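# Set the long carton onto the raised block

## Task

Move the long carton so it sits entirely on top of the raised block with nothing projecting past any of the block's edges. Leave the short carton undisturbed in its original place, otherwise the result counts for less. The long carton must stay put on its own after release, since anything held there only by the robot does not count. Finally, switch off suction and pull the tool away.

## Robot and tools

Robot: one Doosan M1013 six-joint arm (waist, shoulder, elbow, forearm roll, wrist pitch, wrist roll) carrying a vacuum tool with four suction cups on two air channels. There is no gripper. The controlled point is the cup point, the centre of the four cup rims. The cups point along the cup point's own +z axis. In the cup point's frame the cups sit at x = -35 and +35 mm. Channel a's pair is at y = -70 mm and channel b's pair at y = +70 mm. The tool body reaches 148 mm either way along that y axis.

Frame: the scene frame has its origin on the table surface directly under the arm base. +z is up, and +y is to the left when facing along +x. All positions are in metres and quaternions are written w first (qw, qx, qy, qz). The reported cup point position can be somewhat wrong at long reach.

execute_actions(actions, pictures): actions holds at most one entry.
- An empty list only reports the current state.
- {"steps": n} waits n control steps, up to 300, at 1/30 s each, counted from the previous result.
- {"rows": [...], "steps": n} runs up to 15 steps, default 15. Each row is one step, and the last row repeats if there are fewer rows than steps.
A row is 9 numbers: x, y, z, qw, qx, qy, qz, suction_a, suction_b. The first seven are an absolute target pose for the cup point in the scene frame, not an offset. The last two are vacuum levels from -1 to 1. +1 means full vacuum, a fraction asks for that fraction of it, and 0.01 or less switches the channel off. A channel keeps its last setting. The whole call is refused, with nothing sent, if any target lies more than 0.6 m from the last reported position along any cup-point axis. On each step the commanded pose is also limited to within 70 mm and 16 degrees of the measured pose, so a distant target takes several calls. Check the result and send the remainder. To hold an orientation, repeat the intended quaternion in every row rather than copying the drifted reported one. 'pictures' (boolean) chooses whether camera images come back; by default they do.

move(target, speed): target is one 9-number row as above, an absolute pose plus the two suction values. The suction values are applied when the move starts. The cup point follows a straight path to that pose and takes the shorter rotation. speed is in m/s, from 0.002 to 0.5 with a default of 0.25; turning rate is capped at twice that in rad/s. A path lasts 0.5 to 10 s and is cut short after 10 s. The path ignores obstacles, and the real tool lags behind it and can overshoot. The result adds a 'move:' line giving the outcome (done, off_target, moving, held, fault), any limits that acted (paced = pose clipped, held = some steps blocked), and the remaining distance to target.

wait(seconds): 0 to 10 s with no new command. The arm only finishes heading toward its last clipped pose.

zoom_image(camera, region): enlarges a part of the latest image. camera is cam_head_left, cam_head_right (both 672x504) or cam_wrist (504x504 fisheye). region is [x0, y0, x1, y1] in pixels, at most 504 by 504.



Results: the state line gives the cup point position, quaternion and linear/angular velocities, plus joint positions and torques. It also reports the flange force, which includes held weight and some error, or reads 'no reading' near singular poses. suction_measured_a/b show the vacuum reached. part_present_a/b switch to 1 at 0.54 and back to 0 below 0.49. 'Hand target' shows where the controller is currently driving. 'pose unreachable' and HELD mark steps that the clearance check altered or blocked. MOTOR HOT warns of overheating, which leads to an over-temperature brake stop.

Picking up: turn a channel on and press both of its cups flat onto a smooth face so that each 36 mm rim seals fully. Edges, seams or holes under a cup leak. If one cup of an active channel covers nothing, the shared pump loses vacuum on the other channel too. An airtight seal reads up to 0.17 below the command, or 0.27 with both channels on. Under vacuum the cups shorten, so the object ends up about 12 mm nearer the tool. A cup sealed on the table pins the tool; switch that channel off to free it.

Releasing: set the carton down so it rests on the block, turn both channels off, then lift more than 15 mm and move clear.

Avoid: the arm is stiff, so aiming even slightly past a firm contact can trigger a fault. A fault stops the arm for 10 s, either from contact force reaching 144 N or from a joint reaching its load limit (elbow 139 N m, wrist joints 39.1 N m). Approach surfaces slowly and stop at contact. Do not drop, slam or drag the carton, do not disturb the short carton, and never push anything off the table. Loose objects may occasionally get a small push from outside, so check the cameras before finishing.

Each tool is called after "Request:" by a JSON object that holds its "method" and its "body".

## Session

Request:
{"method": "execute_actions", "body": {"actions": []}}

Scene clock: 0.00 s of 5300.00 s.
end_effector_position=(+0.6456, +0.0146, +0.4696) suction_measured_a=0.00 part_present_a=0 suction_measured_b=0.00 part_present_b=0 end_effector_quat_wxyz=(+0.006, +0.701, +0.714, +0.002) end_effector_velocity=(+0.001, -0.000, -0.002) end_effector_angular_velocity=(-0.001, +0.002, +0.000)
Joint positions: [-0.053  0.151  1.528 -0.001  1.462  1.519]
Joint velocities: [ 0.     0.002  0.001 -0.002 -0.001  0.   ]
Joint torques (N m, as the joint torque sensors report them, + toward a larger angle): no reading
Flange force (N, the push that the arm receives, along the end effector's own x y z axes): no reading
Hand target: +0.646, +0.015, +0.470; +0.006, +0.701, +0.714, +0.002

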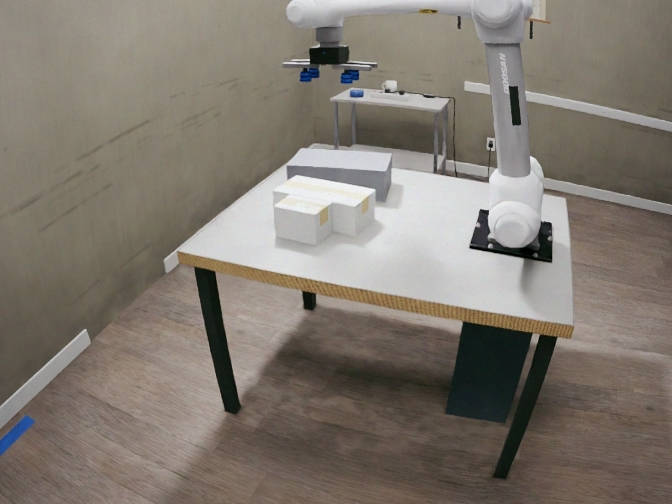

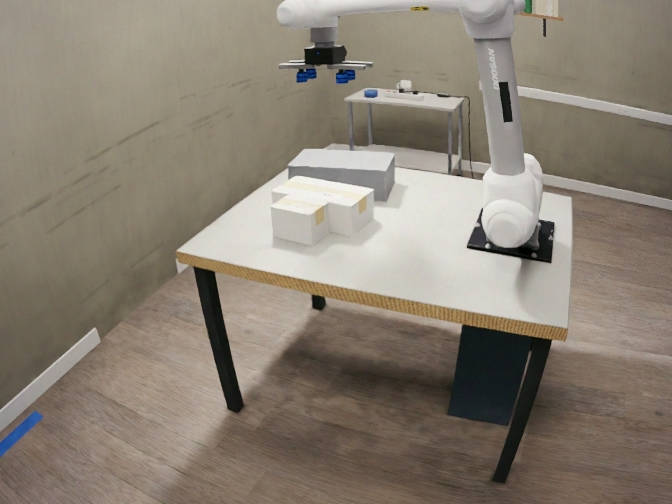

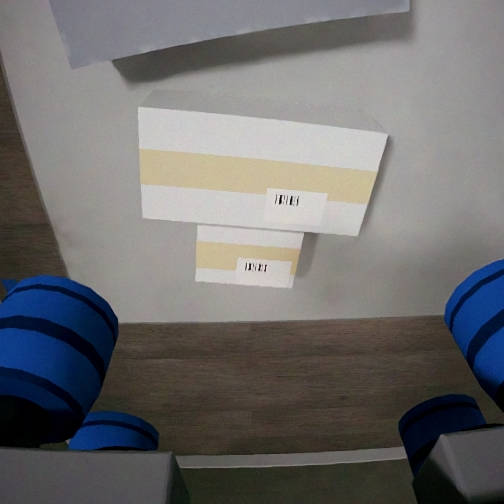

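Request:
{"method": "zoom_image", "body": {"camera": "cam_head_left", "region": [250, 130, 410, 250]}}

Request:
{"method": "zoom_image", "body": {"camera": "cam_head_right", "region": [250, 130, 410, 250]}}

Region (250, 130, 410, 250) of cam_head_left's 672x504 image, scaled by 3.150, with more detail than that image has; it fills the top 378 rows of this view, and the rest is white.

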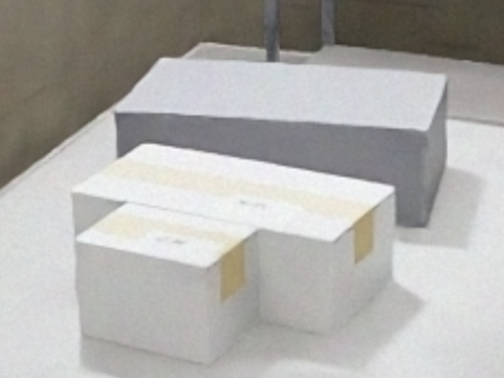

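Region (250, 130, 410, 250) of cam_head_right's 672x504 image, scaled by 3.150, with more detail than that image has; it fills the top 378 rows of this view, and the rest is white.

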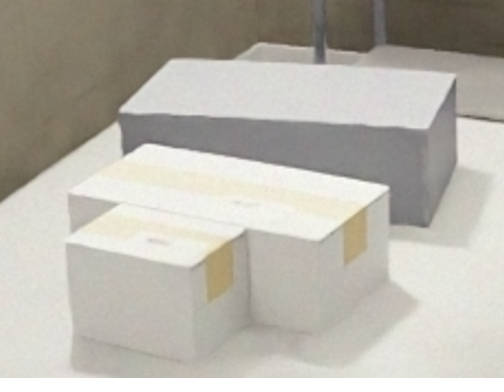

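Request:
{"method": "move", "body": {"target": [0.65, -0.3, 0.47, 0, 0.7071, 0.7071, 0, 0, 0], "speed": 0.3}}

Scene clock: 4.90 s of 5300.00 s.
end_effector_position=(+0.6500, -0.3000, +0.4701) suction_measured_a=0.00 part_present_a=0 suction_measured_b=0.00 part_present_b=0 end_effector_quat_wxyz=(-0.000, +0.707, +0.707, -0.000) end_effector_velocity=(-0.001, -0.001, +0.001) end_effector_angular_velocity=(-0.002, -0.000, -0.001)
Joint positions: [-0.499  0.27   1.382 -0.001  1.5    1.091]
Joint velocities: [-0.001 -0.001 -0.    -0.002 -0.     0.   ]
Joint torques (N m, as the joint torque sensors report them, + toward a larger angle): [ -1.94 -72.4  -45.57   4.1    0.01   0.  ]
Flange force (N, the push that the arm receives, along the end effector's own x y z axes): [3.0 -0.8 -0.5]
Hand target: +0.650, -0.300, +0.470; -0.000, +0.707, +0.707, -0.000
Off the commanded pose: 0.000 m, 0 deg.
After step 90, 0.47 s passed at rest.
move: done
camera_calibration (this result's frames):
cam_wrist: T_world_to_cam=[[-0.998574, 0.0135305, 0.0516495, 0.635566], [0.0410873, 0.812494, 0.58152, -0.0104666], [-0.0340967, 0.582813, -0.811891, 0.718266], [0, 0, 0, 1]] pos_world=[0.65958, -0.41871, 0.556413]

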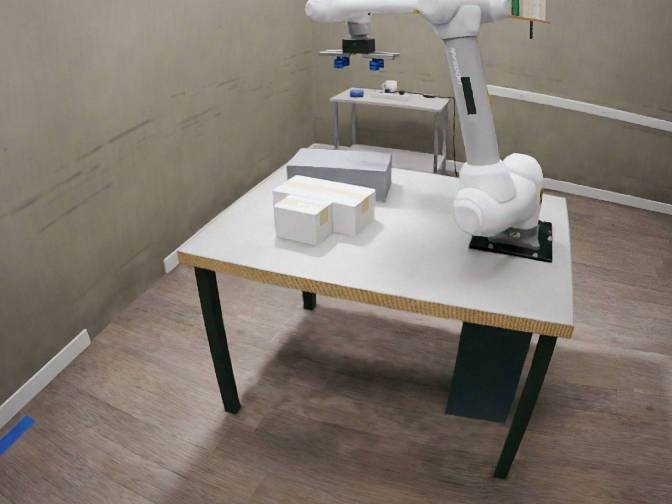

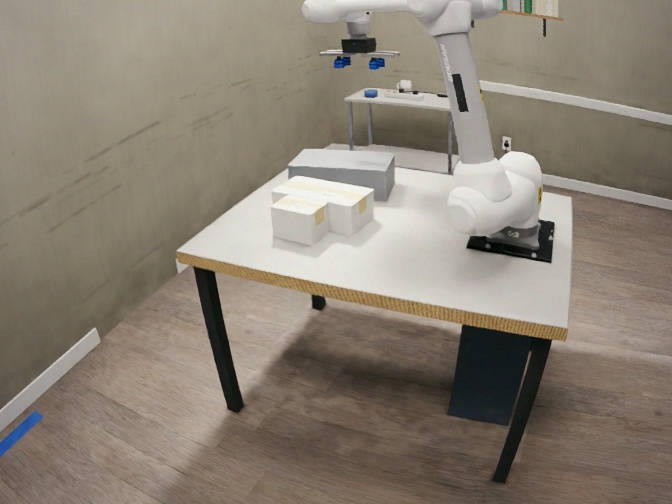

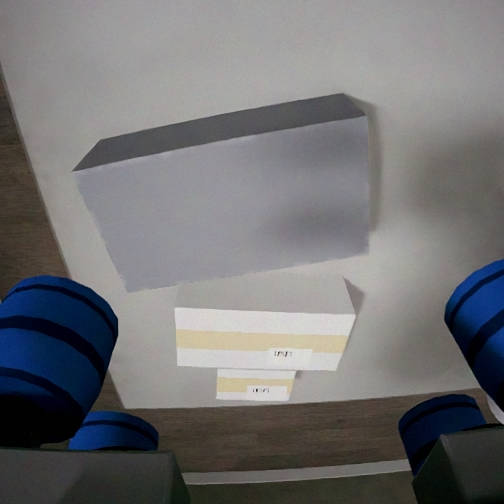

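Request:
{"method": "move", "body": {"target": [0.629, 0.1, 0.17, 0, 0.7478, 0.6639, 0, 0, 0], "speed": 0.3}}

Scene clock: 9.47 s of 5300.00 s.
end_effector_position=(+0.6292, +0.1000, +0.1698) suction_measured_a=0.00 part_present_a=0 suction_measured_b=0.00 part_present_b=0 end_effector_quat_wxyz=(-0.000, +0.748, +0.664, +0.001) end_effector_velocity=(+0.001, +0.001, -0.000) end_effector_angular_velocity=(-0.001, +0.001, +0.003)
Joint positions: [0.08  0.316 1.899 0.008 0.936 1.784]
Joint velocities: [ 0.002  0.001 -0.002 -0.002  0.001  0.   ]
Joint torques (N m, as the joint torque sensors report them, + toward a larger angle): [ -1.35 -67.28 -37.58   3.1    0.2    0.03]
Flange force (N, the push that the arm receives, along the end effector's own x y z axes): [-0.1 -4.2 -1.2]
Hand target: +0.629, +0.100, +0.170; -0.000, +0.748, +0.664, +0.001
Off the commanded pose: 0.000 m, 0 deg.
move: done
camera_calibration (this result's frames):
cam_wrist: T_world_to_cam=[[-0.990065, 0.131209, 0.0505477, 0.608003], [0.135923, 0.801056, 0.582953, -0.21879], [0.035997, 0.584032, -0.810932, 0.196302], [0, 0, 0, 1]] pos_world=[0.624635, -0.0191585, 0.255999]

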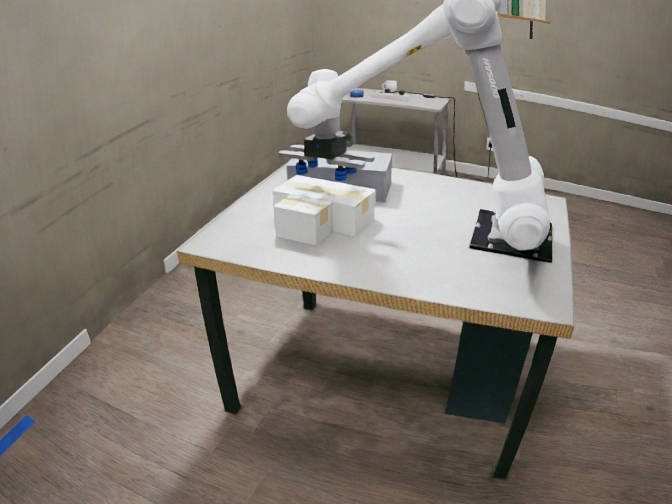

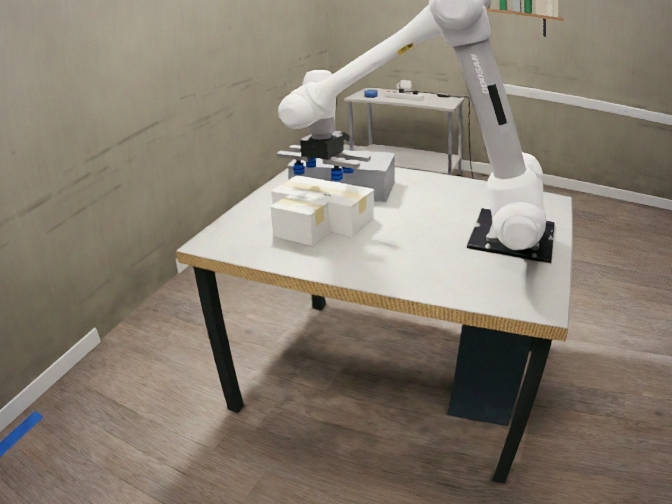

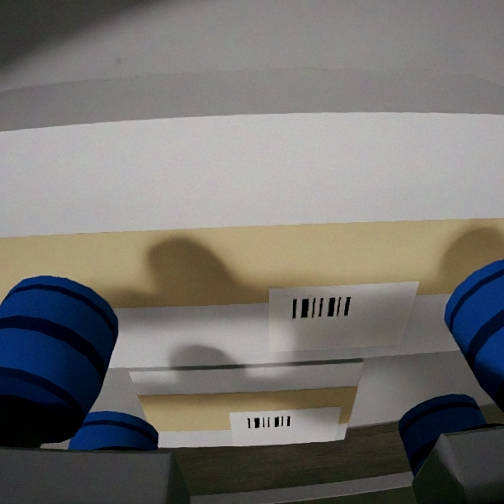

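Request:
{"method": "move", "body": {"target": [0.629, 0.1, 0.118, 0, 0.7478, 0.6639, 0, 0, 0], "speed": 0.1}}

Request:
{"method": "move", "body": {"target": [0.629, 0.1, 0.102, 0, 0.7478, 0.6639, 0, 1, 1], "speed": 0.015}}

Scene clock: 11.00 s of 5300.00 s.
end_effector_position=(+0.6290, +0.1000, +0.1180) suction_measured_a=0.00 part_present_a=0 suction_measured_b=0.00 part_present_b=0 end_effector_quat_wxyz=(-0.000, +0.748, +0.664, +0.000) end_effector_velocity=(+0.000, +0.000, +0.000) end_effector_angular_velocity=(+0.000, -0.001, +0.000)
Joint positions: [0.081 0.372 1.936 0.008 0.843 1.785]
Joint velocities: [ 0.  0. -0.  0. -0.  0.]
Joint torques (N m, as the joint torque sensors report them, + toward a larger angle): [ -2.07 -69.91 -34.49   3.     0.02   0.28]
Flange force (N, the push that the arm receives, along the end effector's own x y z axes): [0.7 -4.4 -2.8]
Hand target: +0.629, +0.100, +0.118; -0.000, +0.748, +0.664, +0.000
Off the commanded pose: 0.000 m, 0 deg.
move: done
camera_calibration (this result's frames):
cam_wrist: T_world_to_cam=[[-0.98999, 0.131618, 0.0509533, 0.61033], [0.136527, 0.80155, 0.582132, -0.188866], [0.0357775, 0.583262, -0.811496, 0.154574], [0, 0, 0, 1]] pos_world=[0.624476, -0.0191019, 0.204283]

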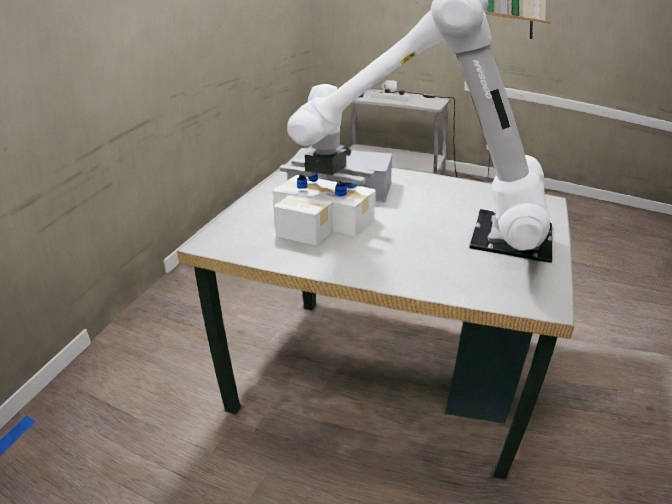

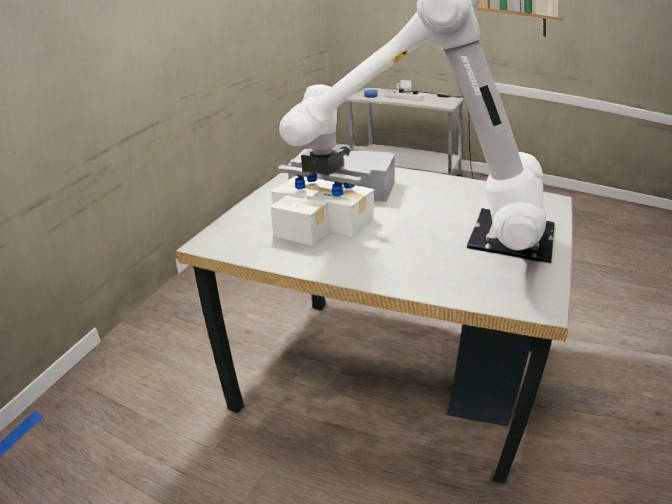

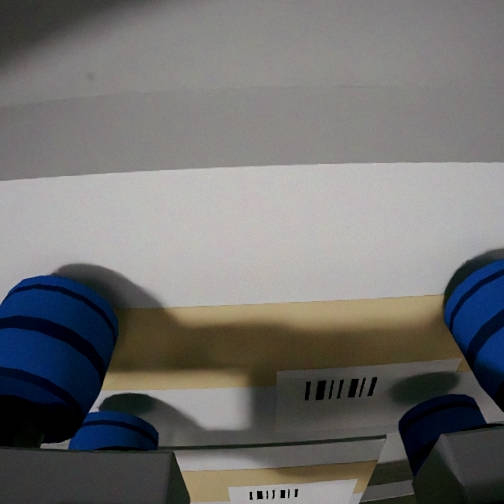

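Scene clock: 12.30 s of 5300.00 s.
end_effector_position=(+0.6290, +0.1000, +0.1019) suction_measured_a=0.49 part_present_a=0 suction_measured_b=0.49 part_present_b=0 end_effector_quat_wxyz=(-0.000, +0.748, +0.664, -0.000) end_effector_velocity=(-0.001, +0.000, -0.001) end_effector_angular_velocity=(-0.000, +0.003, +0.000)
Joint positions: [0.081 0.39  1.946 0.008 0.815 1.785]
Joint velocities: [0.    0.002 0.001 0.    0.    0.   ]
Joint torques (N m, as the joint torque sensors report them, + toward a larger angle): [ -0.76 -80.76 -41.91   2.65  -0.16   0.42]
Flange force (N, the push that the arm receives, along the end effector's own x y z axes): [-2.9 -6.9 14.6]
Hand target: +0.629, +0.100, +0.102; -0.000, +0.748, +0.664, +0.000
Off the commanded pose: 0.000 m, 0 deg.
move: done
camera_calibration (this result's frames):
cam_wrist: T_world_to_cam=[[-0.989962, 0.131789, 0.0510678, 0.611018], [0.136732, 0.801523, 0.582122, -0.179629], [0.0357851, 0.583261, -0.811496, 0.141541], [0, 0, 0, 1]] pos_world=[0.624381, -0.0191034, 0.188223]

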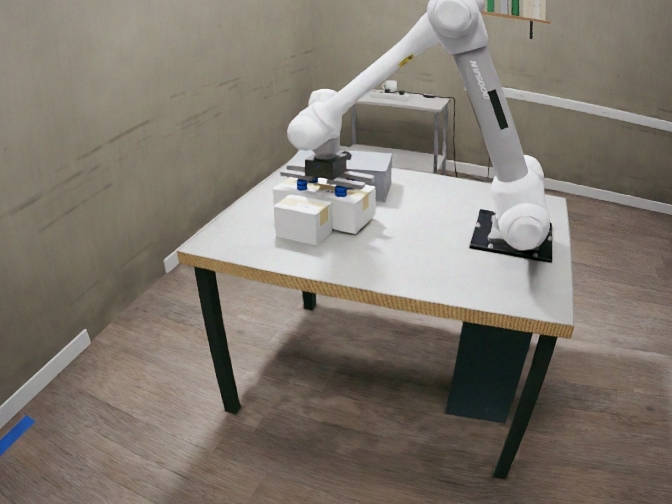

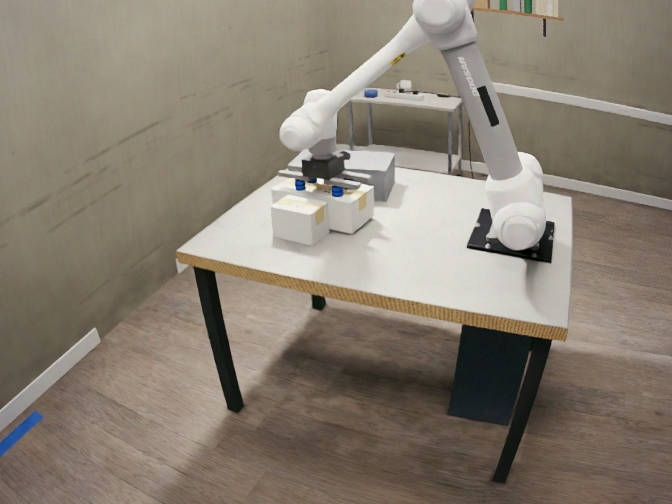

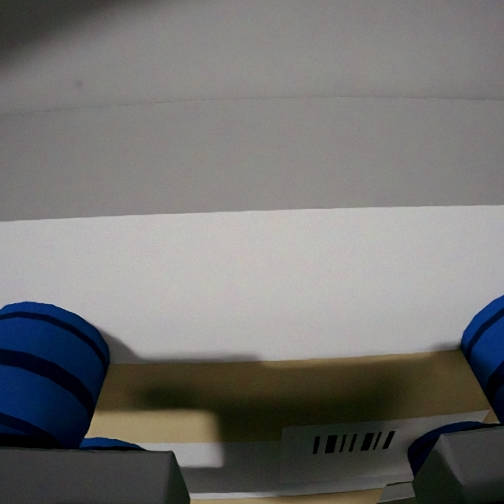

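Sealed and lifted. Raise it.

Request:
{"method": "move", "body": {"target": [0.628, 0.09, 0.27, 0, 0.7478, 0.6639, 0, 1, 1], "speed": 0.12}}

Scene clock: 14.27 s of 5300.00 s.
end_effector_position=(+0.6278, +0.0899, +0.2700) suction_measured_a=0.96 part_present_a=1 suction_measured_b=0.96 part_present_b=1 end_effector_quat_wxyz=(+0.000, +0.748, +0.664, -0.000) end_effector_velocity=(-0.001, -0.000, +0.000) end_effector_angular_velocity=(-0.001, +0.001, +0.001)
Joint positions: [0.064 0.225 1.811 0.006 1.116 1.771]
Joint velocities: [ 0.    -0.     0.    -0.001  0.001  0.   ]
Joint torques (N m, as the joint torque sensors report them, + toward a larger angle): [ -1.7  -72.36 -49.41   3.38  -0.74   0.15]
Flange force (N, the push that the arm receives, along the end effector's own x y z axes): [0.5 -3.6 12.9]
Hand target: +0.628, +0.090, +0.270; +0.000, +0.748, +0.664, -0.000
Off the commanded pose: 0.000 m, 0 deg.
move: done
camera_calibration (this result's frames):
cam_wrist: T_world_to_cam=[[-0.989938, 0.131993, 0.0509958, 0.602635], [0.136865, 0.80166, 0.581901, -0.269246], [0.0359257, 0.583026, -0.811659, 0.283809], [0, 0, 0, 1]] pos_world=[0.623226, -0.029168, 0.356299]

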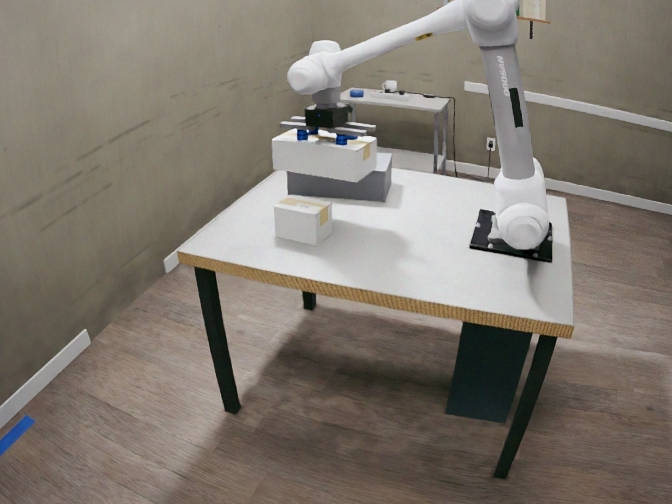

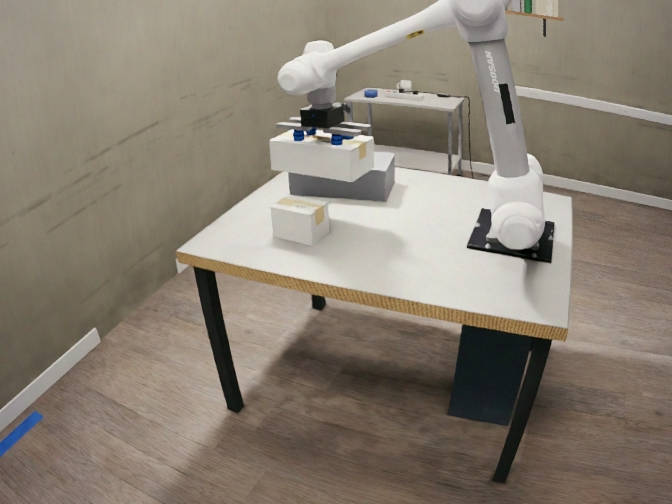

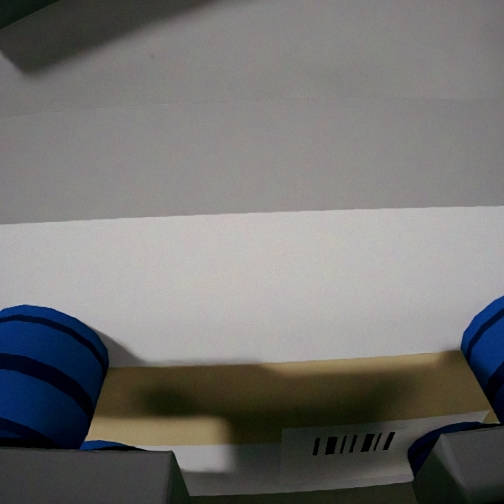

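Request:
{"method": "move", "body": {"target": [0.668, -0.165, 0.25, 0, 0.6521, 0.7581, 0, 1, 1], "speed": 0.2}}

Scene clock: 16.27 s of 5300.00 s.
end_effector_position=(+0.6680, -0.1650, +0.2500) suction_measured_a=0.96 part_present_a=1 suction_measured_b=0.96 part_present_b=1 end_effector_quat_wxyz=(+0.000, +0.652, +0.758, -0.000) end_effector_velocity=(+0.001, -0.000, -0.002) end_effector_angular_velocity=(+0.001, +0.001, +0.000)
Joint positions: [-0.313  0.321  1.726  0.001  1.106  1.127]
Joint velocities: [-0.     0.004 -0.001  0.001 -0.001 -0.001]
Joint torques (N m, as the joint torque sensors report them, + toward a larger angle): [ -2.64 -82.74 -49.95   3.67  -0.78   0.06]
Flange force (N, the push that the arm receives, along the end effector's own x y z axes): [4.5 -2.5 14.9]
Hand target: +0.668, -0.165, +0.250; +0.000, +0.652, +0.758, -0.000
Off the commanded pose: 0.000 m, 0 deg.
move: done
camera_calibration (this result's frames):
cam_wrist: T_world_to_cam=[[-0.989371, -0.135979, 0.0515217, 0.632307], [-0.0809568, 0.809413, 0.581632, 0.0881149], [-0.120792, 0.571279, -0.811819, 0.517612], [0, 0, 0, 1]] pos_world=[0.695243, -0.281042, 0.336379]

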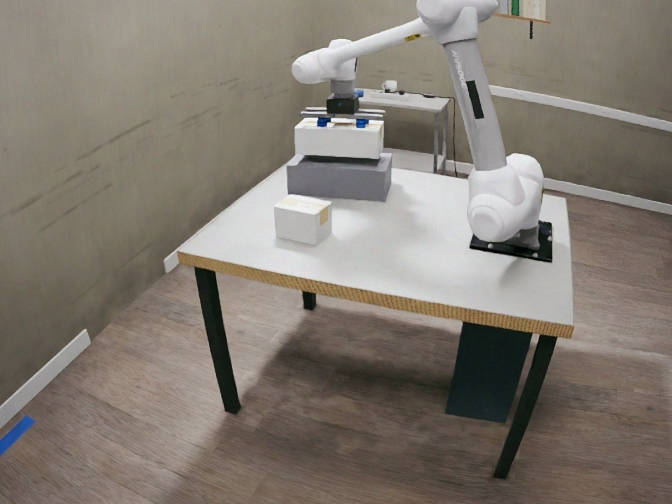

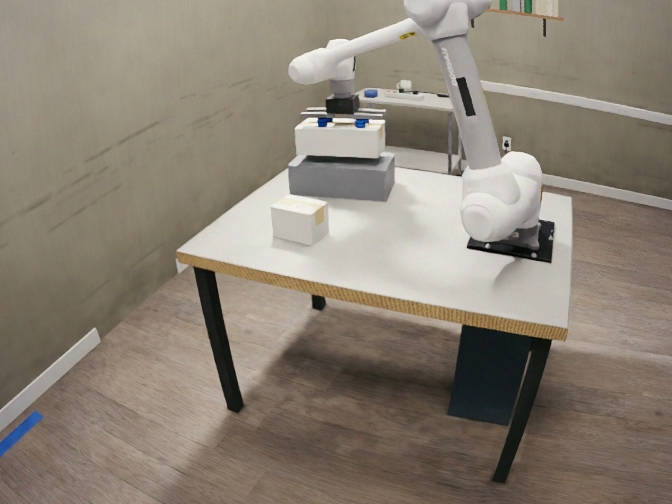

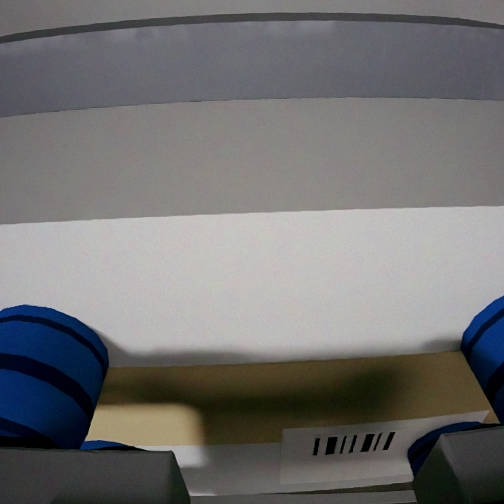

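Request:
{"method": "move", "body": {"target": [0.669, -0.17, 0.226, 0, 0.6521, 0.7581, 0, 1, 1], "speed": 0.04}}

Request:
{"method": "zoom_image", "body": {"camera": "cam_head_left", "region": [260, 100, 420, 220]}}

Scene clock: 17.70 s of 5300.00 s.
end_effector_position=(+0.6690, -0.1700, +0.2260) suction_measured_a=0.96 part_present_a=1 suction_measured_b=0.96 part_present_b=1 end_effector_quat_wxyz=(-0.000, +0.652, +0.758, +0.000) end_effector_velocity=(-0.000, -0.000, +0.001) end_effector_angular_velocity=(+0.000, -0.002, -0.001)
Joint positions: [-0.319  0.342  1.744  0.002  1.066  1.12 ]
Joint velocities: [-0.001 -0.001  0.001  0.001 -0.002 -0.   ]
Joint torques (N m, as the joint torque sensors report them, + toward a larger angle): [ -3.09 -82.71 -48.29   3.8   -0.5    0.14]
Flange force (N, the push that the arm receives, along the end effector's own x y z axes): [5.2 -3.7 13.1]
Hand target: +0.669, -0.170, +0.226; -0.000, +0.652, +0.758, +0.000
Off the commanded pose: 0.000 m, 0 deg.
move: done
camera_calibration (this result's frames):
cam_wrist: T_world_to_cam=[[-0.989408, -0.135921, 0.0509657, 0.634067], [-0.081156, 0.809036, 0.582129, 0.106139], [-0.120357, 0.571827, -0.811498, 0.500776], [0, 0, 0, 1]] pos_world=[0.696236, -0.286045, 0.312277]

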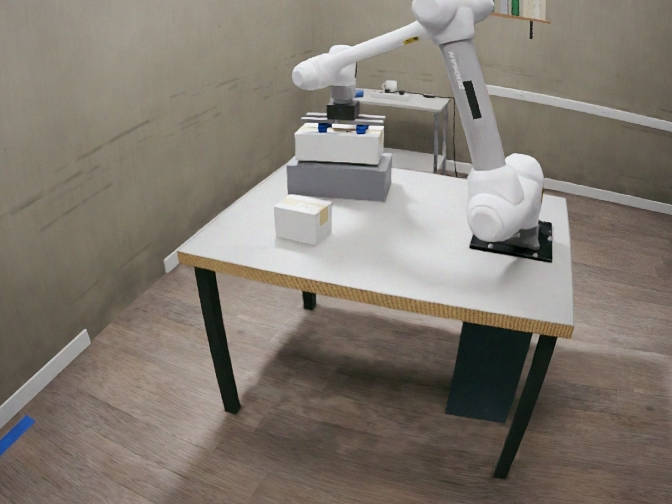

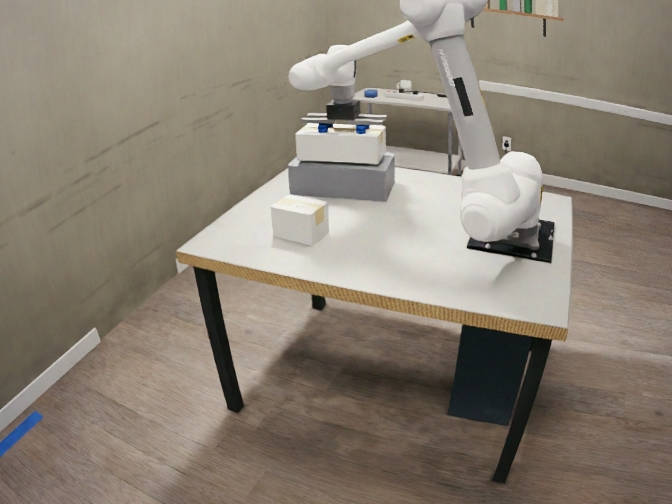

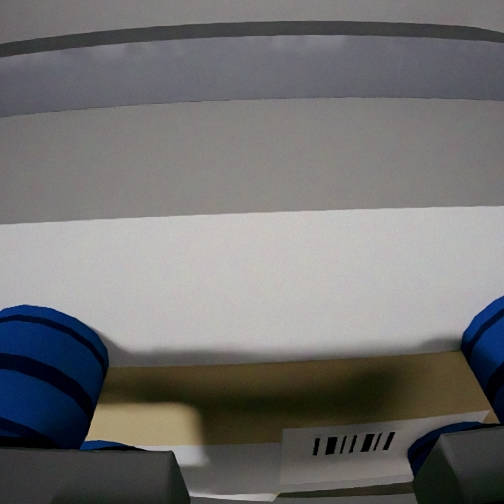

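Region (260, 100, 420, 220) of cam_head_left's 672x504 image, scaled by 3.150, with more detail than that image has; it fills the top 378 rows of this view, and the rest is white.

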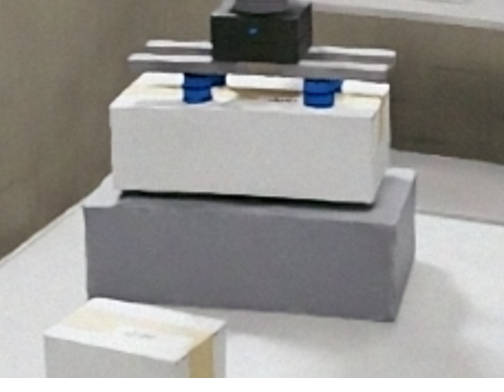

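Request:
{"method": "move", "body": {"target": [0.669, -0.17, 0.216, 0, 0.6521, 0.7581, 0, 1, 1], "speed": 0.015}}

Request:
{"method": "execute_actions", "body": {"actions": [{"rows": [[0.669, -0.17, 0.2155, 0, 0.6521, 0.7581, 0, 1, 1],[0.669, -0.17, 0.215, 0, 0.6521, 0.7581, 0, 1, 1],[0.669, -0.17, 0.2145, 0, 0.6521, 0.7581, 0, 1, 1],[0.669, -0.17, 0.214, 0, 0.6521, 0.7581, 0, 1, 1],[0.669, -0.17, 0.2135, 0, 0.6521, 0.7581, 0, 1, 1]], "steps": 12}], "pictures": false}}

Scene clock: 19.67 s of 5300.00 s.
end_effector_position=(+0.6690, -0.1700, +0.2160) suction_measured_a=0.96 part_present_a=1 suction_measured_b=0.96 part_present_b=1 end_effector_quat_wxyz=(-0.000, +0.652, +0.758, +0.000) end_effector_velocity=(+0.000, -0.000, -0.000) end_effector_angular_velocity=(+0.001, -0.000, -0.001)
Joint positions: [-0.319  0.35   1.753  0.002  1.049  1.12 ]
Joint velocities: [-0.001  0.    -0.     0.002  0.    -0.   ]
Joint torques (N m, as the joint torque sensors report them, + toward a larger angle): [ -2.72 -84.19 -48.04   3.58  -0.66   0.18]
Flange force (N, the push that the arm receives, along the end effector's own x y z axes): [3.9 -2.8 13.5]
Hand target: +0.669, -0.170, +0.216; -0.000, +0.652, +0.758, +0.000
Off the commanded pose: 0.000 m, 0 deg.
move: done
camera_calibration (this result's frames):
cam_wrist: T_world_to_cam=[[-0.989413, -0.135886, 0.0509654, 0.634572], [-0.0811295, 0.809049, 0.582115, 0.111968], [-0.120335, 0.571817, -0.811508, 0.492656], [0, 0, 0, 1]] pos_world=[0.696221, -0.286067, 0.302275]

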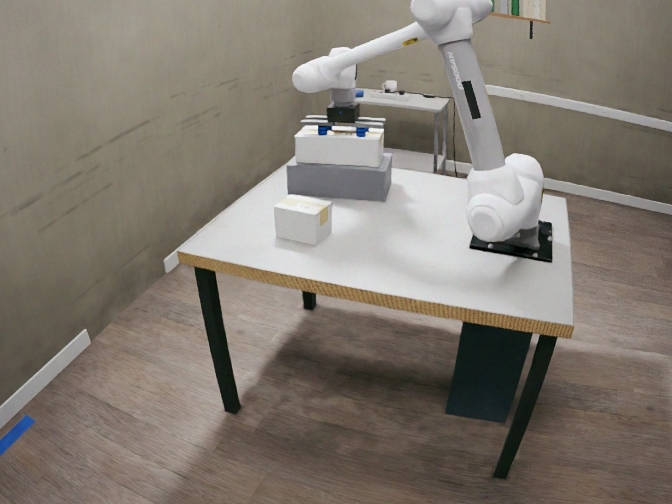

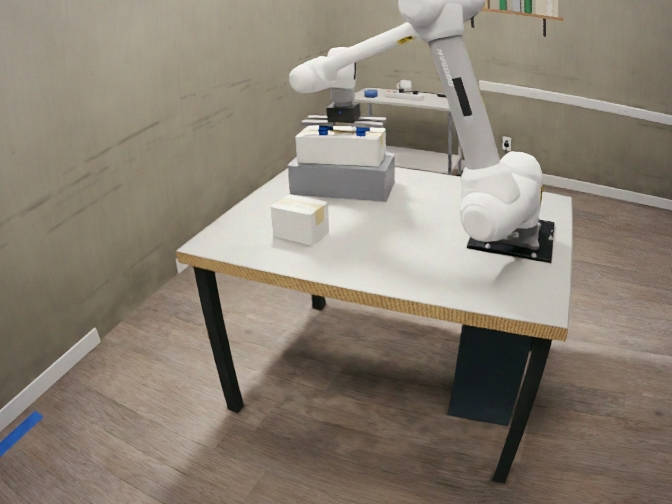

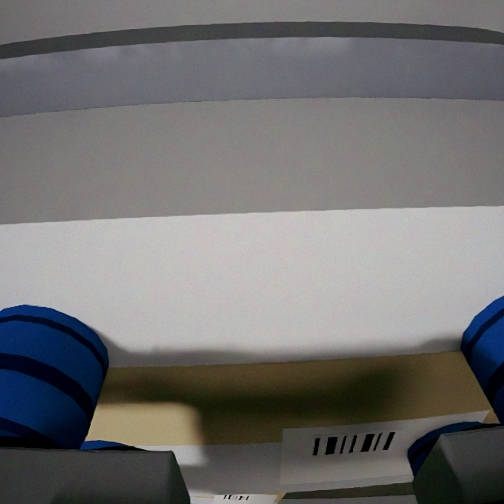

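Scene clock: 20.07 s of 5300.00 s.
end_effector_position=(+0.6690, -0.1700, +0.2135) suction_measured_a=0.96 part_present_a=1 suction_measured_b=0.96 part_present_b=1 end_effector_quat_wxyz=(-0.000, +0.652, +0.758, +0.000) end_effector_velocity=(+0.000, +0.000, +0.002) end_effector_angular_velocity=(+0.001, -0.002, -0.001)
Joint positions: [-0.319  0.352  1.756  0.002  1.044  1.12 ]
Joint velocities: [-0.    -0.001 -0.001  0.002  0.001  0.   ]
Joint torques (N m, as the joint torque sensors report them, + toward a larger angle): [ -2.33 -83.69 -47.9    3.79  -0.64   0.13]
Flange force (N, the push that the arm receives, along the end effector's own x y z axes): [4.5 -4.2 11.7]
Hand target: +0.669, -0.170, +0.213; -0.000, +0.652, +0.758, +0.000
Off the commanded pose: 0.000 m, 0 deg.
Steps of this call (steps 1 to 12: all 12 steps of this action). Readings (end_effector_position | what the end effector reports):
1: (+0.6690, -0.1700, +0.2159) | suction_measured_a=0.96 part_present_a=1 suction_measured_b=0.96 part_present_b=1
2: (+0.6690, -0.1700, +0.2156) | suction_measured_a=0.96 part_present_a=1 suction_measured_b=0.96 part_present_b=1
4: (+0.6690, -0.1700, +0.2146) | suction_measured_a=0.96 part_present_a=1 suction_measured_b=0.96 part_present_b=1
8: (+0.6690, -0.1700, +0.2135) | suction_measured_a=0.96 part_present_a=1 suction_measured_b=0.96 part_present_b=1
12: the state above

Request:
{"method": "execute_actions", "body": {"actions": [{"rows": [[0.669, -0.17, 0.213, 0, 0.6521, 0.7581, 0, 1, 1],[0.669, -0.17, 0.2125, 0, 0.6521, 0.7581, 0, 1, 1],[0.669, -0.17, 0.212, 0, 0.6521, 0.7581, 0, 1, 1],[0.669, -0.17, 0.2115, 0, 0.6521, 0.7581, 0, 1, 1]], "steps": 10}], "pictures": false}}

Scene clock: 20.87 s of 5300.00 s.
end_effector_position=(+0.6692, -0.1701, +0.2119) suction_measured_a=0.96 part_present_a=1 suction_measured_b=0.96 part_present_b=1 end_effector_quat_wxyz=(+0.000, +0.652, +0.758, +0.000) end_effector_velocity=(-0.001, +0.000, -0.002) end_effector_angular_velocity=(+0.000, +0.003, +0.001)
Joint positions: [-0.319  0.354  1.757  0.002  1.041  1.12 ]
Joint velocities: [ 0.     0.001  0.002 -0.001 -0.    -0.   ]
Joint torques (N m, as the joint torque sensors report them, + toward a larger angle): [ -2.39 -27.96 -18.28   3.11  -1.41   0.05]
Flange force (N, the push that the arm receives, along the end effector's own x y z axes): [12.0 -20.9 -60.8]
Hand target: +0.669, -0.170, +0.212; -0.000, +0.652, +0.758, +0.000
Off the commanded pose: 0.000 m, 0 deg.
Steps of this call (steps 1 to 14: nothing new was sent; steps 15 to 24: all 10 steps of this action). Readings (end_effector_position | what the end effector reports):
15: (+0.6690, -0.1700, +0.2134) | suction_measured_a=0.96 part_present_a=1 suction_measured_b=0.96 part_present_b=1
16: (+0.6691, -0.1700, +0.2131) | suction_measured_a=0.96 part_present_a=1 suction_measured_b=0.96 part_present_b=1
18: (+0.6692, -0.1701, +0.2124) | suction_measured_a=0.96 part_present_a=1 suction_measured_b=0.96 part_present_b=1
22: (+0.6692, -0.1701, +0.2120) | suction_measured_a=0.96 part_present_a=1 suction_measured_b=0.96 part_present_b=1
24: the state above

Request:
{"method": "execute_actions", "body": {"actions": [{"rows": [[0.669, -0.17, 0.213, 0, 0.6521, 0.7581, 0, 0, 0]], "steps": 15}], "pictures": false}}

Request:
{"method": "move", "body": {"target": [0.669, -0.17, 0.36, 0, 0.6521, 0.7581, 0, 0, 0], "speed": 0.15}}

Scene clock: 21.83 s of 5300.00 s.
end_effector_position=(+0.6690, -0.1700, +0.2130) suction_measured_a=0.00 part_present_a=0 suction_measured_b=0.00 part_present_b=0 end_effector_quat_wxyz=(-0.000, +0.652, +0.758, -0.000) end_effector_velocity=(+0.000, -0.000, +0.000) end_effector_angular_velocity=(-0.001, -0.001, +0.001)
Joint positions: [-0.319  0.353  1.756  0.002  1.043  1.12 ]
Joint velocities: [ 0.    -0.    -0.001 -0.001 -0.001 -0.   ]
Joint torques (N m, as the joint torque sensors report them, + toward a larger angle): [ -2.91 -32.66 -10.04   3.65   0.06   0.44]
Flange force (N, the push that the arm receives, along the end effector's own x y z axes): [3.2 0.3 -61.2]
Hand target: +0.669, -0.170, +0.213; +0.000, +0.652, +0.758, -0.000
Off the commanded pose: 0.000 m, 0 deg.
Steps of this call (steps 1 to 14: nothing new was sent; steps 15 to 29: all 15 steps of this action). Readings (end_effector_position | what the end effector reports):
15: (+0.6691, -0.1700, +0.2116) | suction_measured_a=0.73 part_present_a=1 suction_measured_b=0.73 part_present_b=1
16: (+0.6690, -0.1700, +0.2121) | suction_measured_a=0.05 part_present_a=0 suction_measured_b=0.05 part_present_b=0
18: (+0.6688, -0.1699, +0.2124) | suction_measured_a=0.00 part_present_a=0 suction_measured_b=0.00 part_present_b=0
22: (+0.6689, -0.1700, +0.2128) | suction_measured_a=0.00 part_present_a=0 suction_measured_b=0.00 part_present_b=0
29: the state above

Scene clock: 23.37 s of 5300.00 s.
end_effector_position=(+0.6688, -0.1700, +0.3600) suction_measured_a=0.00 part_present_a=0 suction_measured_b=0.00 part_present_b=0 end_effector_quat_wxyz=(+0.000, +0.652, +0.758, -0.000) end_effector_velocity=(+0.000, -0.001, -0.001) end_effector_angular_velocity=(-0.002, +0.002, +0.001)
Joint positions: [-0.32   0.259  1.596  0.002  1.297  1.12 ]
Joint velocities: [ 0.     0.001  0.    -0.002 -0.    -0.   ]
Joint torques (N m, as the joint torque sensors report them, + toward a larger angle): [ -2.35 -68.01 -45.05   3.91   0.01   0.23]
Flange force (N, the push that the arm receives, along the end effector's own x y z axes): [4.9 -5.0 -0.2]
Hand target: +0.669, -0.170, +0.360; +0.000, +0.652, +0.758, -0.000
Off the commanded pose: 0.000 m, 0 deg.
move: done
camera_calibration (this result's frames):
cam_wrist: T_world_to_cam=[[-0.989443, -0.135634, 0.0510483, 0.62708], [-0.0808904, 0.809145, 0.582014, 0.0279893], [-0.120246, 0.571741, -0.811575, 0.609429], [0, 0, 0, 1]] pos_world=[0.696006, -0.28603, 0.446296]

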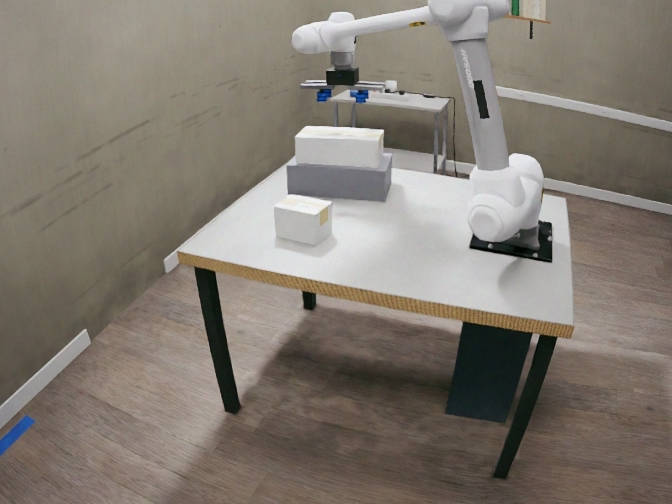

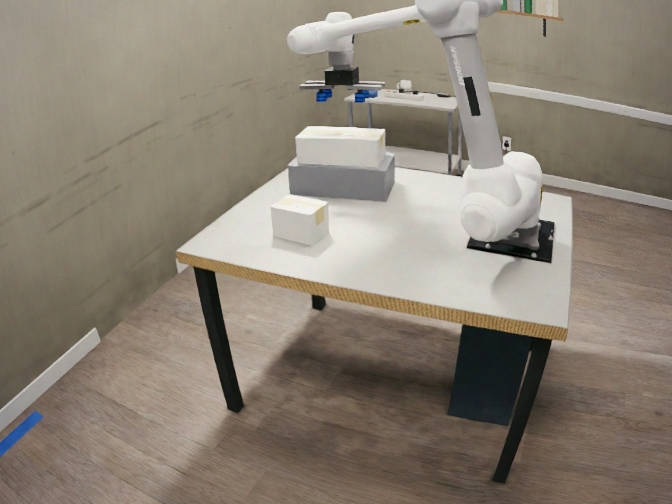

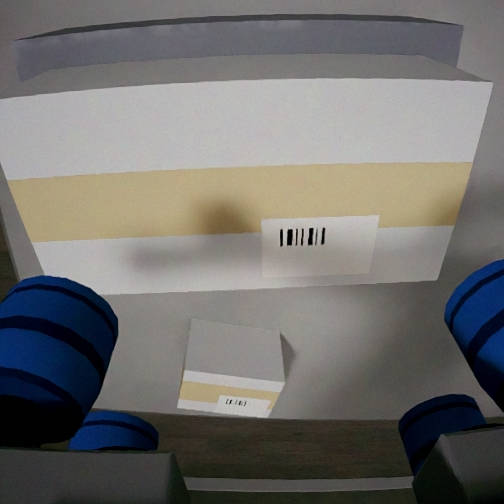

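Well centred.

Request:
{"method": "finished_scene", "body": {"scene": 1}}

The scene is finished: the task was done.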